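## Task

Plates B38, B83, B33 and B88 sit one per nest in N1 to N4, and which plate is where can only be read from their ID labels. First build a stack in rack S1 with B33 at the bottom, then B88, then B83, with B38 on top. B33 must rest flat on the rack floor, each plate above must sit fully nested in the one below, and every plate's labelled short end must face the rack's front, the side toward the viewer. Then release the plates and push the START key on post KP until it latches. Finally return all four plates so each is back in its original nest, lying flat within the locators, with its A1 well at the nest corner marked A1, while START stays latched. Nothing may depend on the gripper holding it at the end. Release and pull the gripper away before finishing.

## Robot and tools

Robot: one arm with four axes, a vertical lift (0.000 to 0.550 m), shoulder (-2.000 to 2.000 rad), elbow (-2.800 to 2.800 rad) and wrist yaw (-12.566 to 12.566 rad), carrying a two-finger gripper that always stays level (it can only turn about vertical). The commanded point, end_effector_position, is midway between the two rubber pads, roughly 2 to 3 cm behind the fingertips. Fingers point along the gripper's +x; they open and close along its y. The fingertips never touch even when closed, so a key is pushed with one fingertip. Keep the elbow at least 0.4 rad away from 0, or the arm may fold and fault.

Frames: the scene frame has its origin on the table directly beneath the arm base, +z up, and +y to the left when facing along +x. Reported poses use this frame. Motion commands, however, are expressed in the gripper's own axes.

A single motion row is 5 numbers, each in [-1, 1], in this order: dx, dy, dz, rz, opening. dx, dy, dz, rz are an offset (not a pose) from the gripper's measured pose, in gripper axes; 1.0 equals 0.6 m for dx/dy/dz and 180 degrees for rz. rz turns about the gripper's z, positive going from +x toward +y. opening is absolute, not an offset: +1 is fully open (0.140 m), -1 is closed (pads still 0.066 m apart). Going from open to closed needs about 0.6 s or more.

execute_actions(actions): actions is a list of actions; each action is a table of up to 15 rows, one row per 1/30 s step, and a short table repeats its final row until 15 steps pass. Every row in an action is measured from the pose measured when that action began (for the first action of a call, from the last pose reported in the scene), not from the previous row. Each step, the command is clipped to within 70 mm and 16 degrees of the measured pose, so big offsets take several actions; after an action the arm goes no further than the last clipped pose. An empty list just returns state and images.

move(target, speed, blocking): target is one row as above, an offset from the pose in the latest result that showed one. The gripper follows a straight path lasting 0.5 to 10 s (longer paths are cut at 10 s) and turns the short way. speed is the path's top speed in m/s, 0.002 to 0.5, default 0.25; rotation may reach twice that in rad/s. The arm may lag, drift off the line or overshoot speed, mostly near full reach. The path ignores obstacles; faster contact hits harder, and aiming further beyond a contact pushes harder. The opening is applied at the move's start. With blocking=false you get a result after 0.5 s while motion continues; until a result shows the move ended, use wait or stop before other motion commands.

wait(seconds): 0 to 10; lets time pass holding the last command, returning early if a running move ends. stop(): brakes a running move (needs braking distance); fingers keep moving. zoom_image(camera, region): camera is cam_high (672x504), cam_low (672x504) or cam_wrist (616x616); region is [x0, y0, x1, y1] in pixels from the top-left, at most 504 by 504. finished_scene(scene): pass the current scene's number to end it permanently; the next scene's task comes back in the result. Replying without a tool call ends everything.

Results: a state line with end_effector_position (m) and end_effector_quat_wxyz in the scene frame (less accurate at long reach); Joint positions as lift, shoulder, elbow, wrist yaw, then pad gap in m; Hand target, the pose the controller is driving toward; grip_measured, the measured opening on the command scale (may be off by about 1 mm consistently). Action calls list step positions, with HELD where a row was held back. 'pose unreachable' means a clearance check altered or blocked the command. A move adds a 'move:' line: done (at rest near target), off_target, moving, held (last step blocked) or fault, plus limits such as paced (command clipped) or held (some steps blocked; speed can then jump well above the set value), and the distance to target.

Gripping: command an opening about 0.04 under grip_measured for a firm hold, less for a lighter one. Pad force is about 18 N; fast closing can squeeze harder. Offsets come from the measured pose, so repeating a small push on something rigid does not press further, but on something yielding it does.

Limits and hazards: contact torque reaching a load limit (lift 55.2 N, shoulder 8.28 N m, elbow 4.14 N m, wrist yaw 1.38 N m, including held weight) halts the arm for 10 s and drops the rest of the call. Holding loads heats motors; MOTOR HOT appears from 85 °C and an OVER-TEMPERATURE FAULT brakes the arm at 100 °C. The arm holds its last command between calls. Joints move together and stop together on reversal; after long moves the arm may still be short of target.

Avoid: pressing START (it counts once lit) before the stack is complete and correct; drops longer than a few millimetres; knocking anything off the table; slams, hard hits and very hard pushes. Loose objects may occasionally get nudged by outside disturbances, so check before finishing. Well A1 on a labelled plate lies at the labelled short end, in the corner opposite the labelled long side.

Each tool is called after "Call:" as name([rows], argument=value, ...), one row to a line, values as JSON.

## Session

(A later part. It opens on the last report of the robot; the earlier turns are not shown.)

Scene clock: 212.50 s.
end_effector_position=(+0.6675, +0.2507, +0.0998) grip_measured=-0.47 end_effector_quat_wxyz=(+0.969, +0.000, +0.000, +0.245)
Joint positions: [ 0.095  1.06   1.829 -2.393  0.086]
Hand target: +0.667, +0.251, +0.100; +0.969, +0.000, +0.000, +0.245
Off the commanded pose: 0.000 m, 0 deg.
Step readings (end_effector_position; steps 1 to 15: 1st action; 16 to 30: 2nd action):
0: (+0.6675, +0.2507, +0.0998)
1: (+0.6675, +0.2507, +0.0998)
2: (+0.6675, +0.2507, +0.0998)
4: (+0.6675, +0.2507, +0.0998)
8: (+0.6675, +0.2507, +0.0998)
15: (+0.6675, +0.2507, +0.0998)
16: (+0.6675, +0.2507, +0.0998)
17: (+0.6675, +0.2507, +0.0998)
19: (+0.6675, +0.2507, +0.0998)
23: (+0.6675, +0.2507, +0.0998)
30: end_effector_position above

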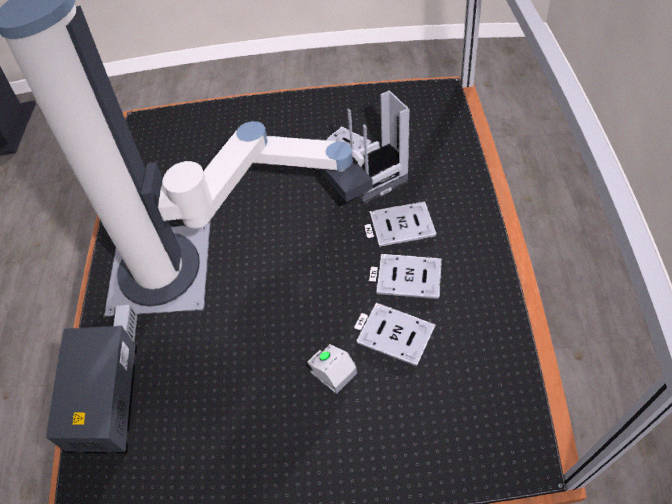

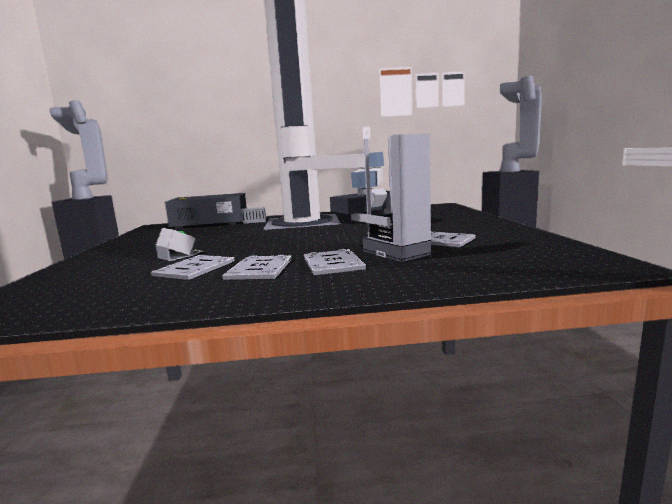

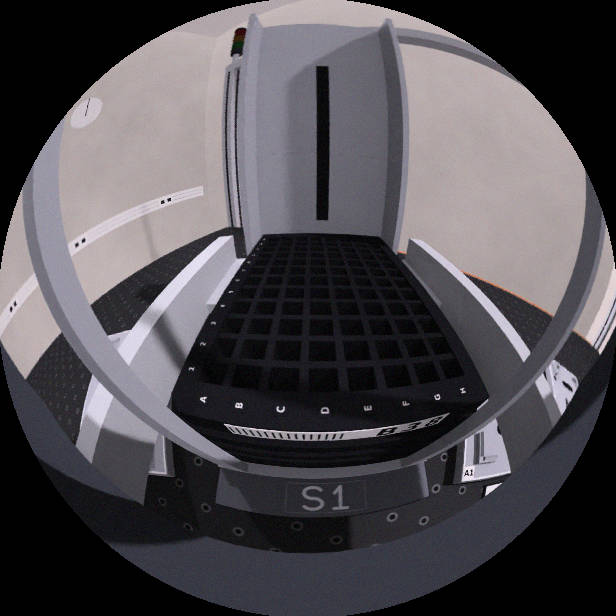

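Call:
move(target=[0.0003,0.0003,-0.03,0,-0.52], speed=0.015)

Call:
execute_actions([
  [[0,0,0,0,0.1]],
])

Call:
move(target=[0,0,0.06,0,0.1])

Call:
move(target=[-0.5458,0.556,0.0328,0.3139,0.1])

Call:
move(target=[0.27,0,0,0,0.1], speed=0.2)

Scene clock: 224.37 s.
end_effector_position=(+0.6564, -0.2750, +0.0310) grip_measured=-0.47 end_effector_quat_wxyz=(+0.970, +0.000, +0.000, -0.243)
Joint positions: [ 0.026  0.064  1.84  -2.394  0.086]
Hand target: +0.656, -0.275, +0.031; +0.970, +0.000, +0.000, -0.243
Off the commanded pose: 0.000 m, 0 deg.
move: done

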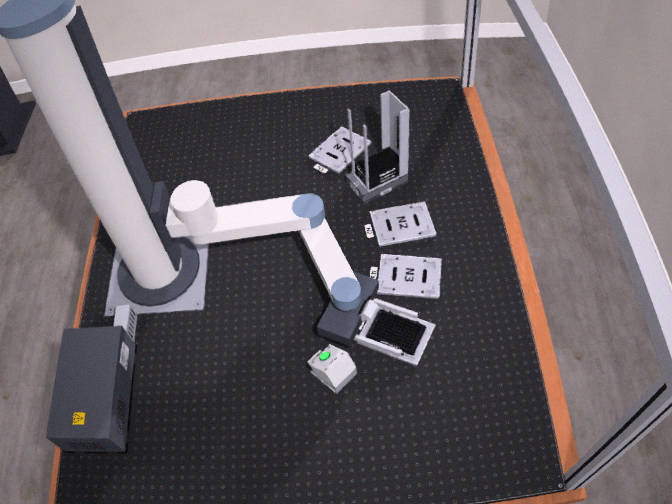

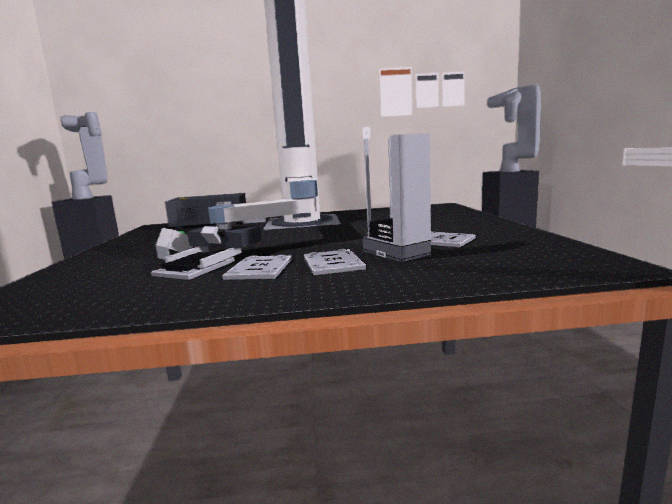

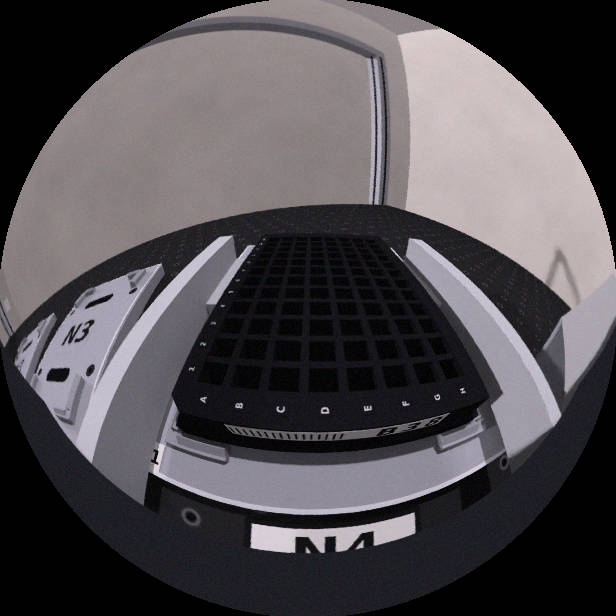

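Scene clock: 224.87 s.
end_effector_position=(+0.6564, -0.2750, +0.0310) grip_measured=+0.10 end_effector_quat_wxyz=(+0.970, +0.000, +0.000, -0.243)
Joint positions: [ 0.026  0.064  1.84  -2.394  0.107]
Hand target: +0.656, -0.275, +0.031; +0.970, +0.000, +0.000, -0.243
Off the commanded pose: 0.000 m, 0 deg.
Step readings (end_effector_position):
0: (+0.6564, -0.2750, +0.0310)
1: (+0.6564, -0.2750, +0.0310)
2: (+0.6564, -0.2750, +0.0310)
4: (+0.6564, -0.2750, +0.0310)
8: (+0.6564, -0.2750, +0.0310)
15: end_effector_position above

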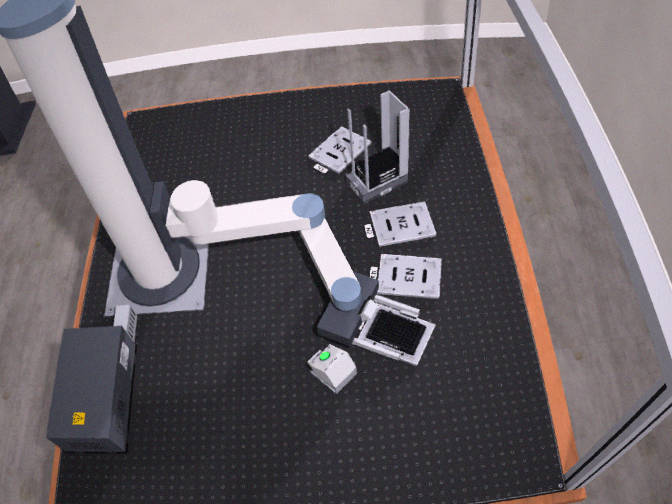

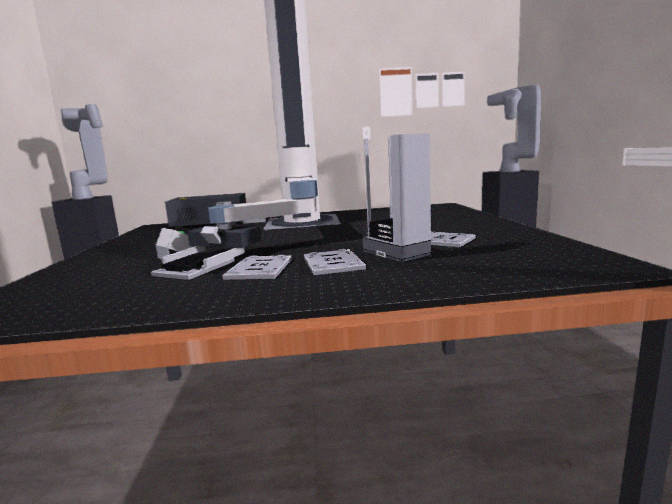

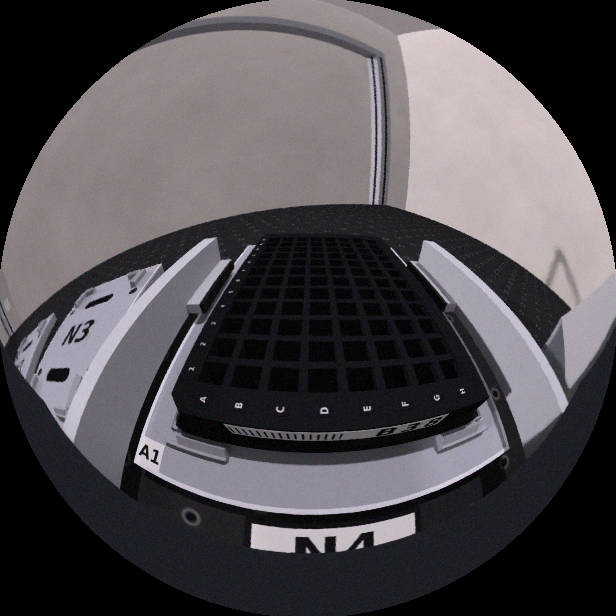

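Scene clock: 225.57 s.
end_effector_position=(+0.6564, -0.2750, +0.0670) grip_measured=+0.10 end_effector_quat_wxyz=(+0.970, +0.000, +0.000, -0.243)
Joint positions: [ 0.062  0.064  1.84  -2.394  0.107]
Hand target: +0.656, -0.275, +0.067; +0.970, +0.000, +0.000, -0.243
Off the commanded pose: 0.000 m, 0 deg.
move: done

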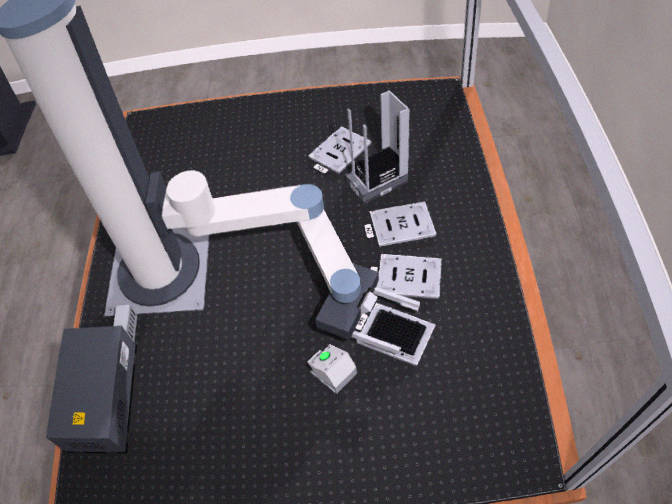

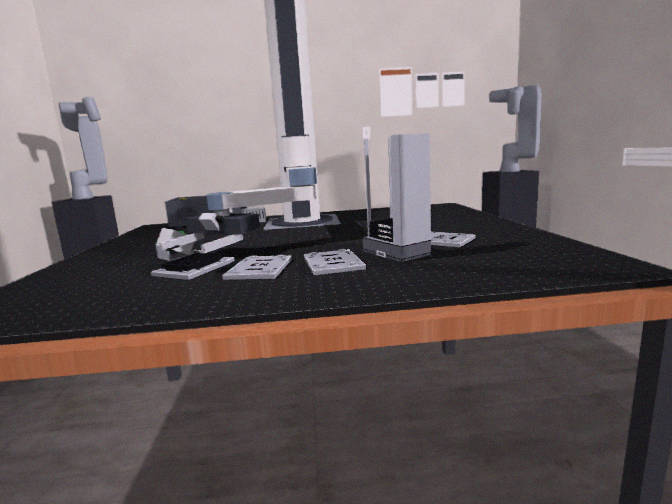

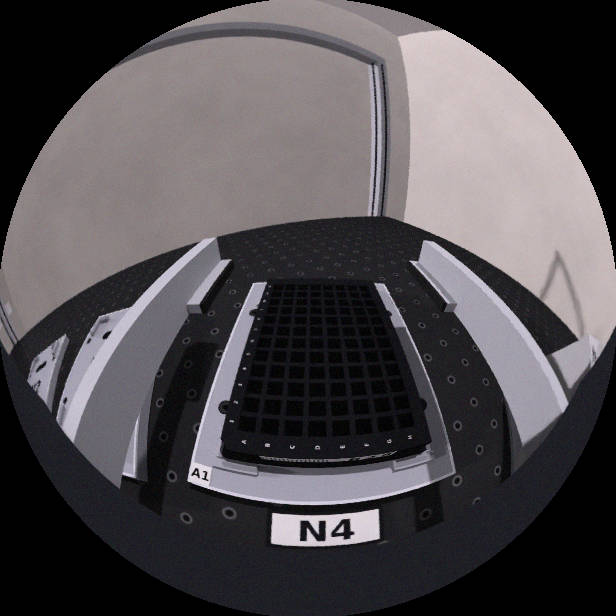

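Scene clock: 227.93 s.
end_effector_position=(+0.5248, +0.1738, +0.0867) grip_measured=+0.10 end_effector_quat_wxyz=(+0.969, +0.000, +0.000, +0.246)
Joint positions: [ 0.082  1.374  0.996 -1.873  0.107]
Hand target: +0.525, +0.174, +0.087; +0.969, +0.000, +0.000, +0.245
Off the commanded pose: 0.000 m, 0 deg.
move: done

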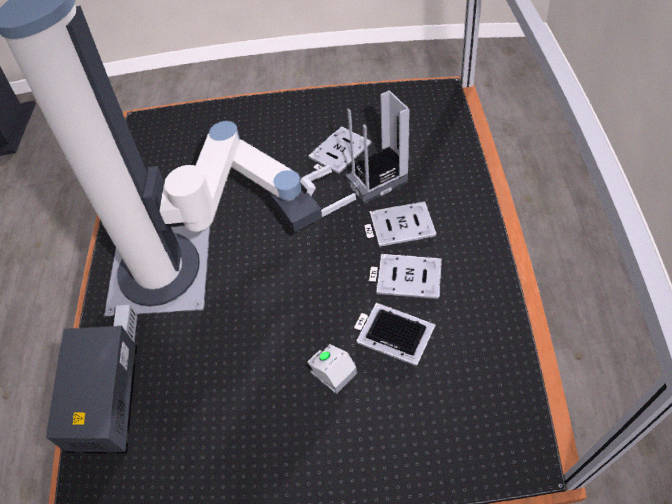

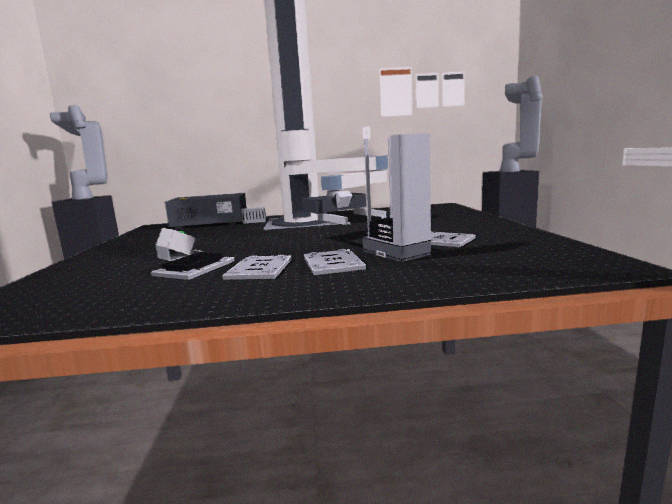

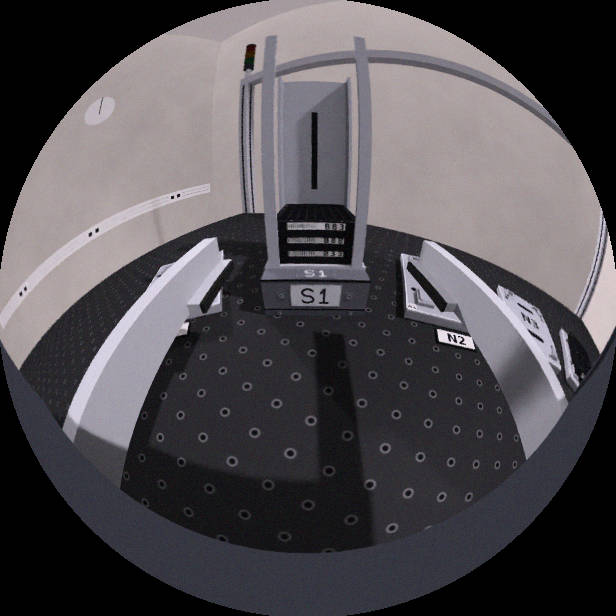

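Scene clock: 229.13 s.
end_effector_position=(+0.6673, +0.2509, +0.0867) grip_measured=+0.10 end_effector_quat_wxyz=(+0.969, +0.000, +0.000, +0.246)
Joint positions: [ 0.082  1.06   1.828 -2.392  0.107]
Hand target: +0.667, +0.251, +0.087; +0.969, +0.000, +0.000, +0.246
Off the commanded pose: 0.000 m, 0 deg.
move: done

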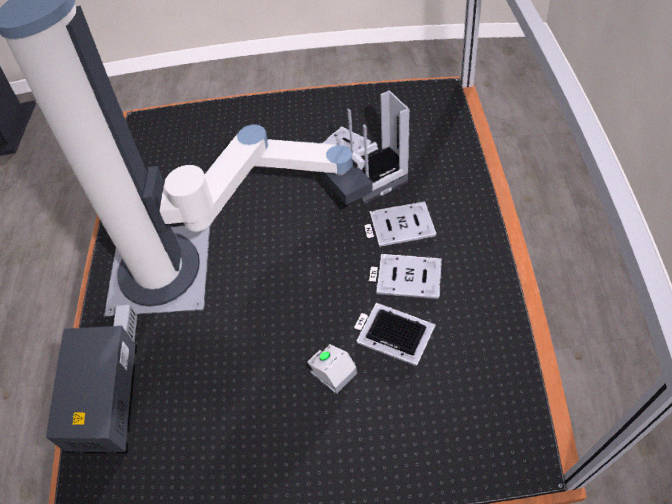

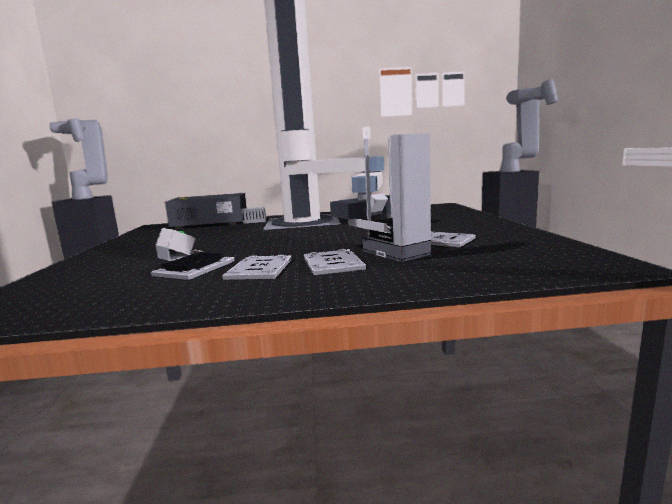

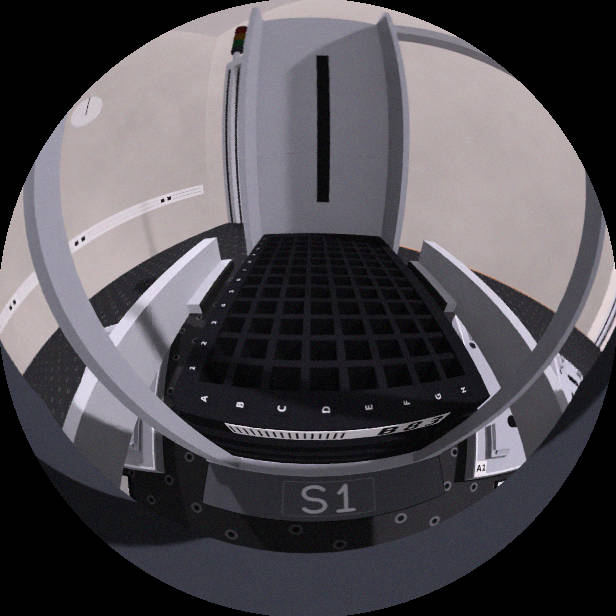

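Call:
execute_actions([
  [[0,0,0,0,-0.36]],
  [[0,0,0,0,-0.52]],
])

Call:
move(target=[0,0,0.3923,0,-0.52], speed=0.2)

Call:
move(target=[-0.0453,0.3068,0,0.1163,-0.52])

Call:
move(target=[0,0,-0.455,0,-0.52])

Scene clock: 236.97 s.
end_effector_position=(+0.6673, +0.2509, +0.0867) grip_measured=-0.48 end_effector_quat_wxyz=(+0.969, +0.000, +0.000, +0.246)
Joint positions: [ 0.082  1.06   1.828 -2.392  0.085]
Hand target: +0.667, +0.251, +0.087; +0.969, +0.000, +0.000, +0.246
Off the commanded pose: 0.000 m, 0 deg.
Step readings (end_effector_position; steps 1 to 15: 1st action; 16 to 30: 2nd action):
0: (+0.6673, +0.2509, +0.0867)
1: (+0.6673, +0.2509, +0.0867)
2: (+0.6673, +0.2509, +0.0867)
4: (+0.6673, +0.2509, +0.0867)
8: (+0.6673, +0.2509, +0.0867)
15: (+0.6673, +0.2509, +0.0867)
16: (+0.6673, +0.2509, +0.0867)
17: (+0.6673, +0.2509, +0.0867)
19: (+0.6673, +0.2509, +0.0867)
23: (+0.6673, +0.2509, +0.0867)
30: end_effector_position above

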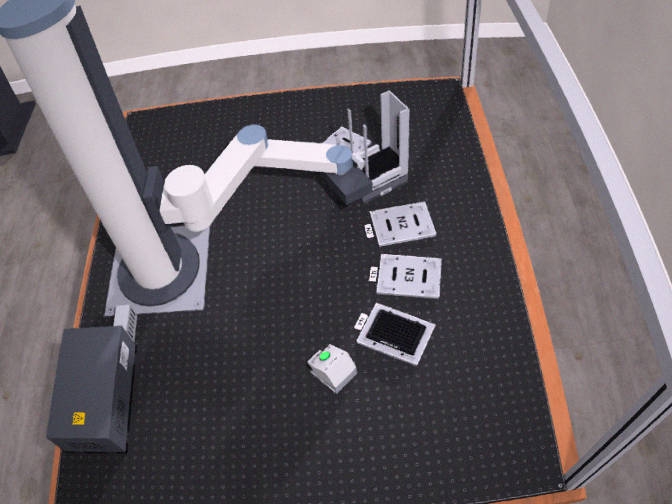

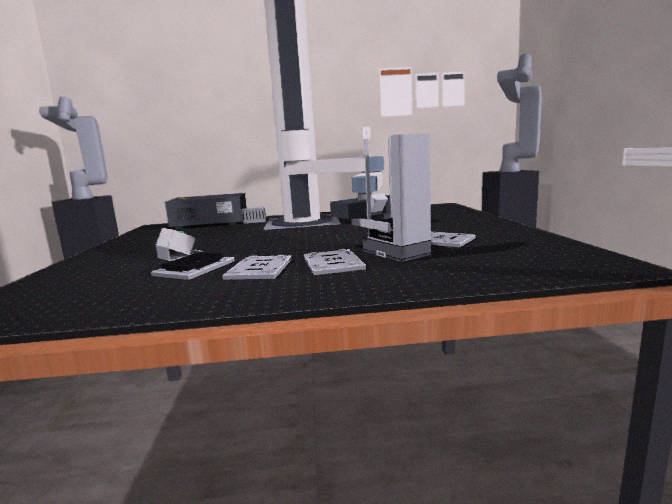

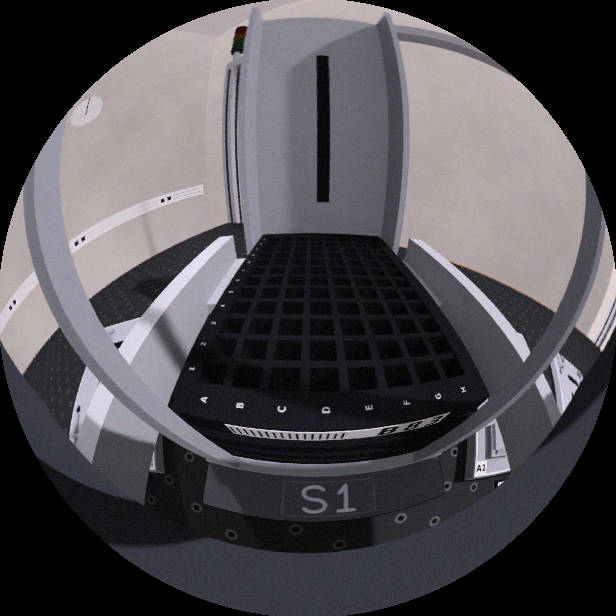

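Scene clock: 238.53 s.
end_effector_position=(+0.6673, +0.2509, +0.3221) grip_measured=-0.48 end_effector_quat_wxyz=(+0.969, +0.000, +0.000, +0.246)
Joint positions: [ 0.317  1.06   1.828 -2.392  0.085]
Hand target: +0.667, +0.251, +0.322; +0.969, +0.000, +0.000, +0.246
Off the commanded pose: 0.000 m, 0 deg.
move: done

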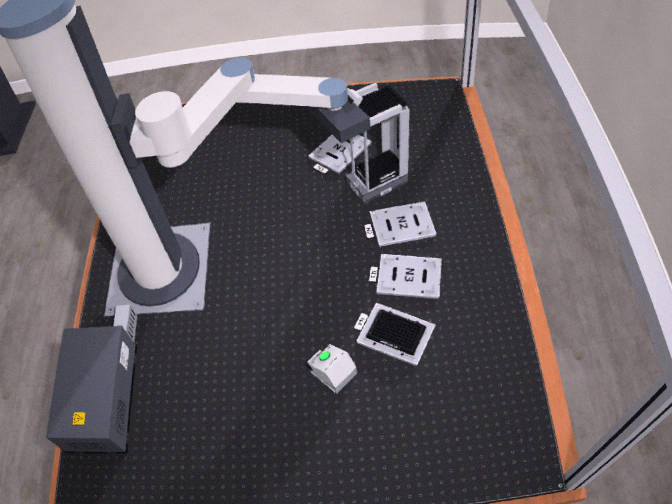

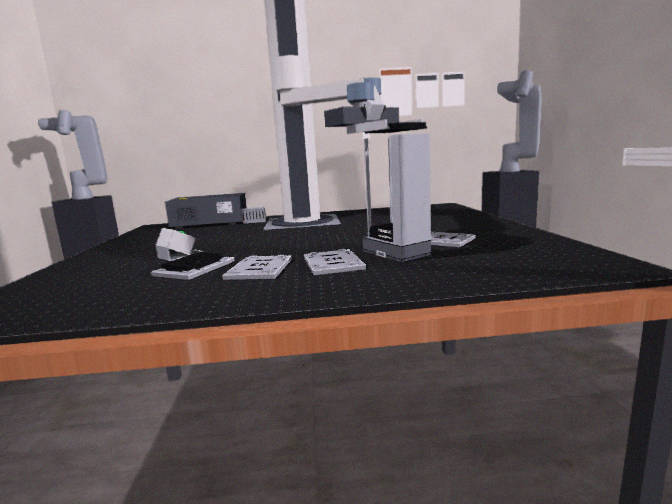

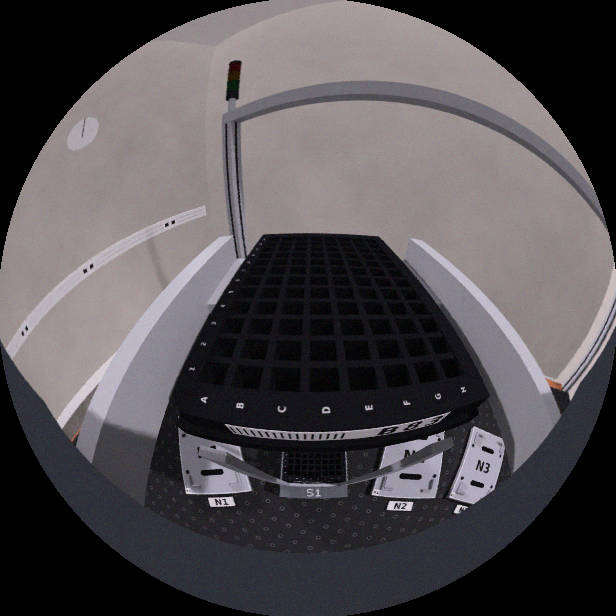

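Scene clock: 239.63 s.
end_effector_position=(+0.5556, +0.4000, +0.3221) grip_measured=-0.48 end_effector_quat_wxyz=(+0.908, +0.000, +0.000, +0.418)
Joint positions: [ 0.317  1.39   1.827 -2.355  0.085]
Hand target: +0.556, +0.400, +0.322; +0.909, +0.000, +0.000, +0.418
Off the commanded pose: 0.000 m, 0 deg.
move: done

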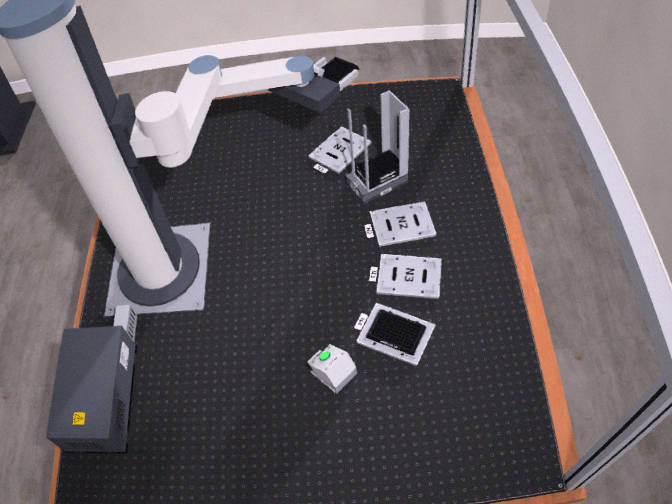

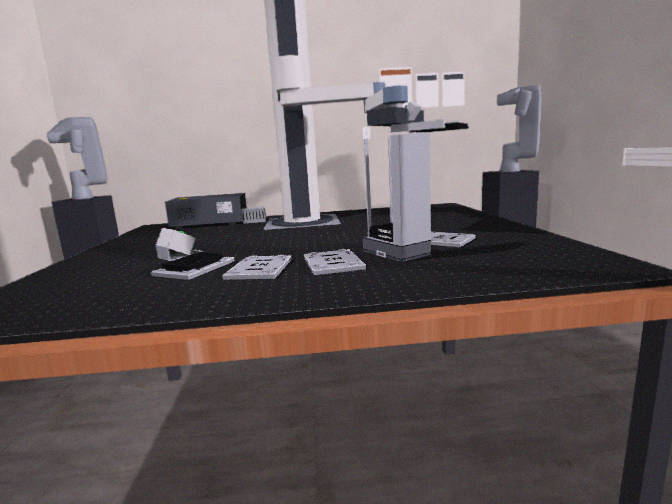

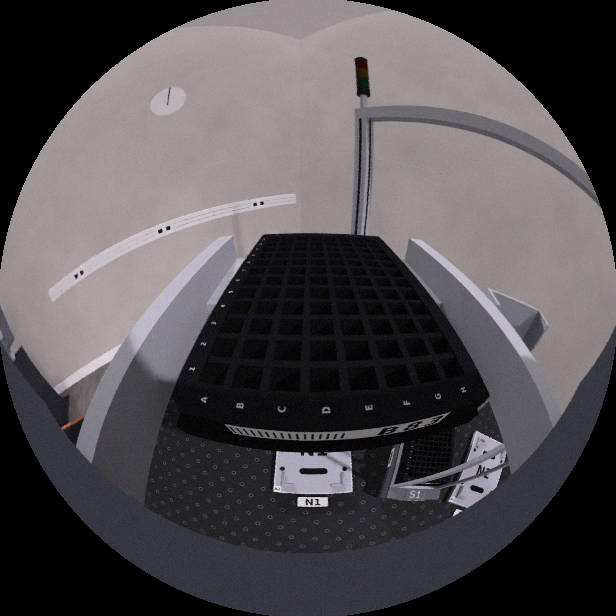

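Scene clock: 241.13 s.
end_effector_position=(+0.5556, +0.4000, +0.0491) grip_measured=-0.48 end_effector_quat_wxyz=(+0.908, +0.000, +0.000, +0.418)
Joint positions: [ 0.044  1.39   1.827 -2.355  0.085]
Hand target: +0.556, +0.400, +0.049; +0.908, +0.000, +0.000, +0.418
Off the commanded pose: 0.000 m, 0 deg.
move: done

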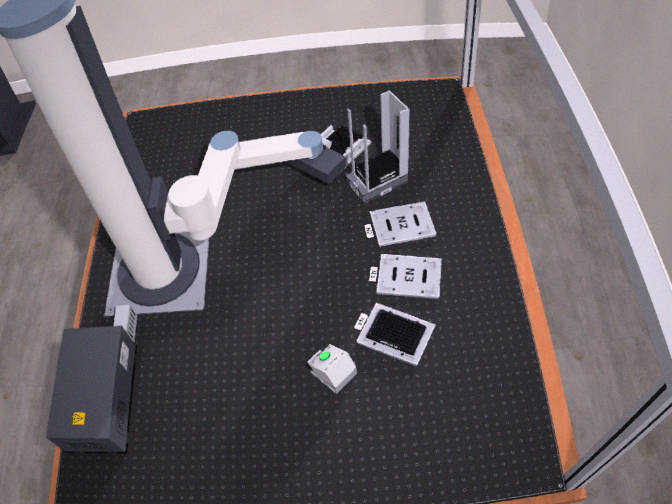

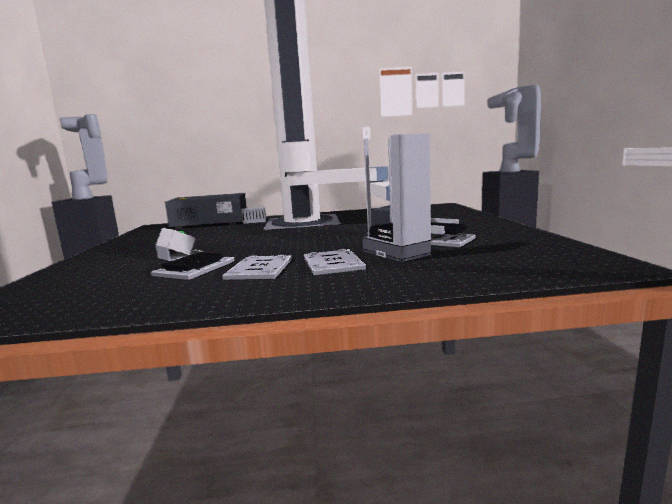

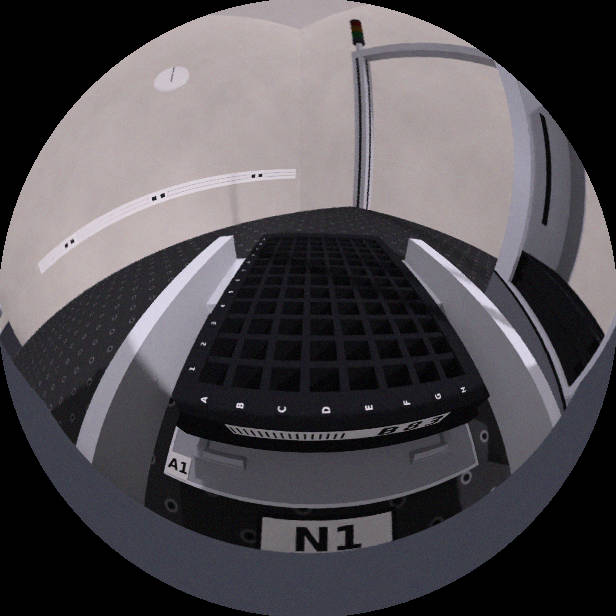

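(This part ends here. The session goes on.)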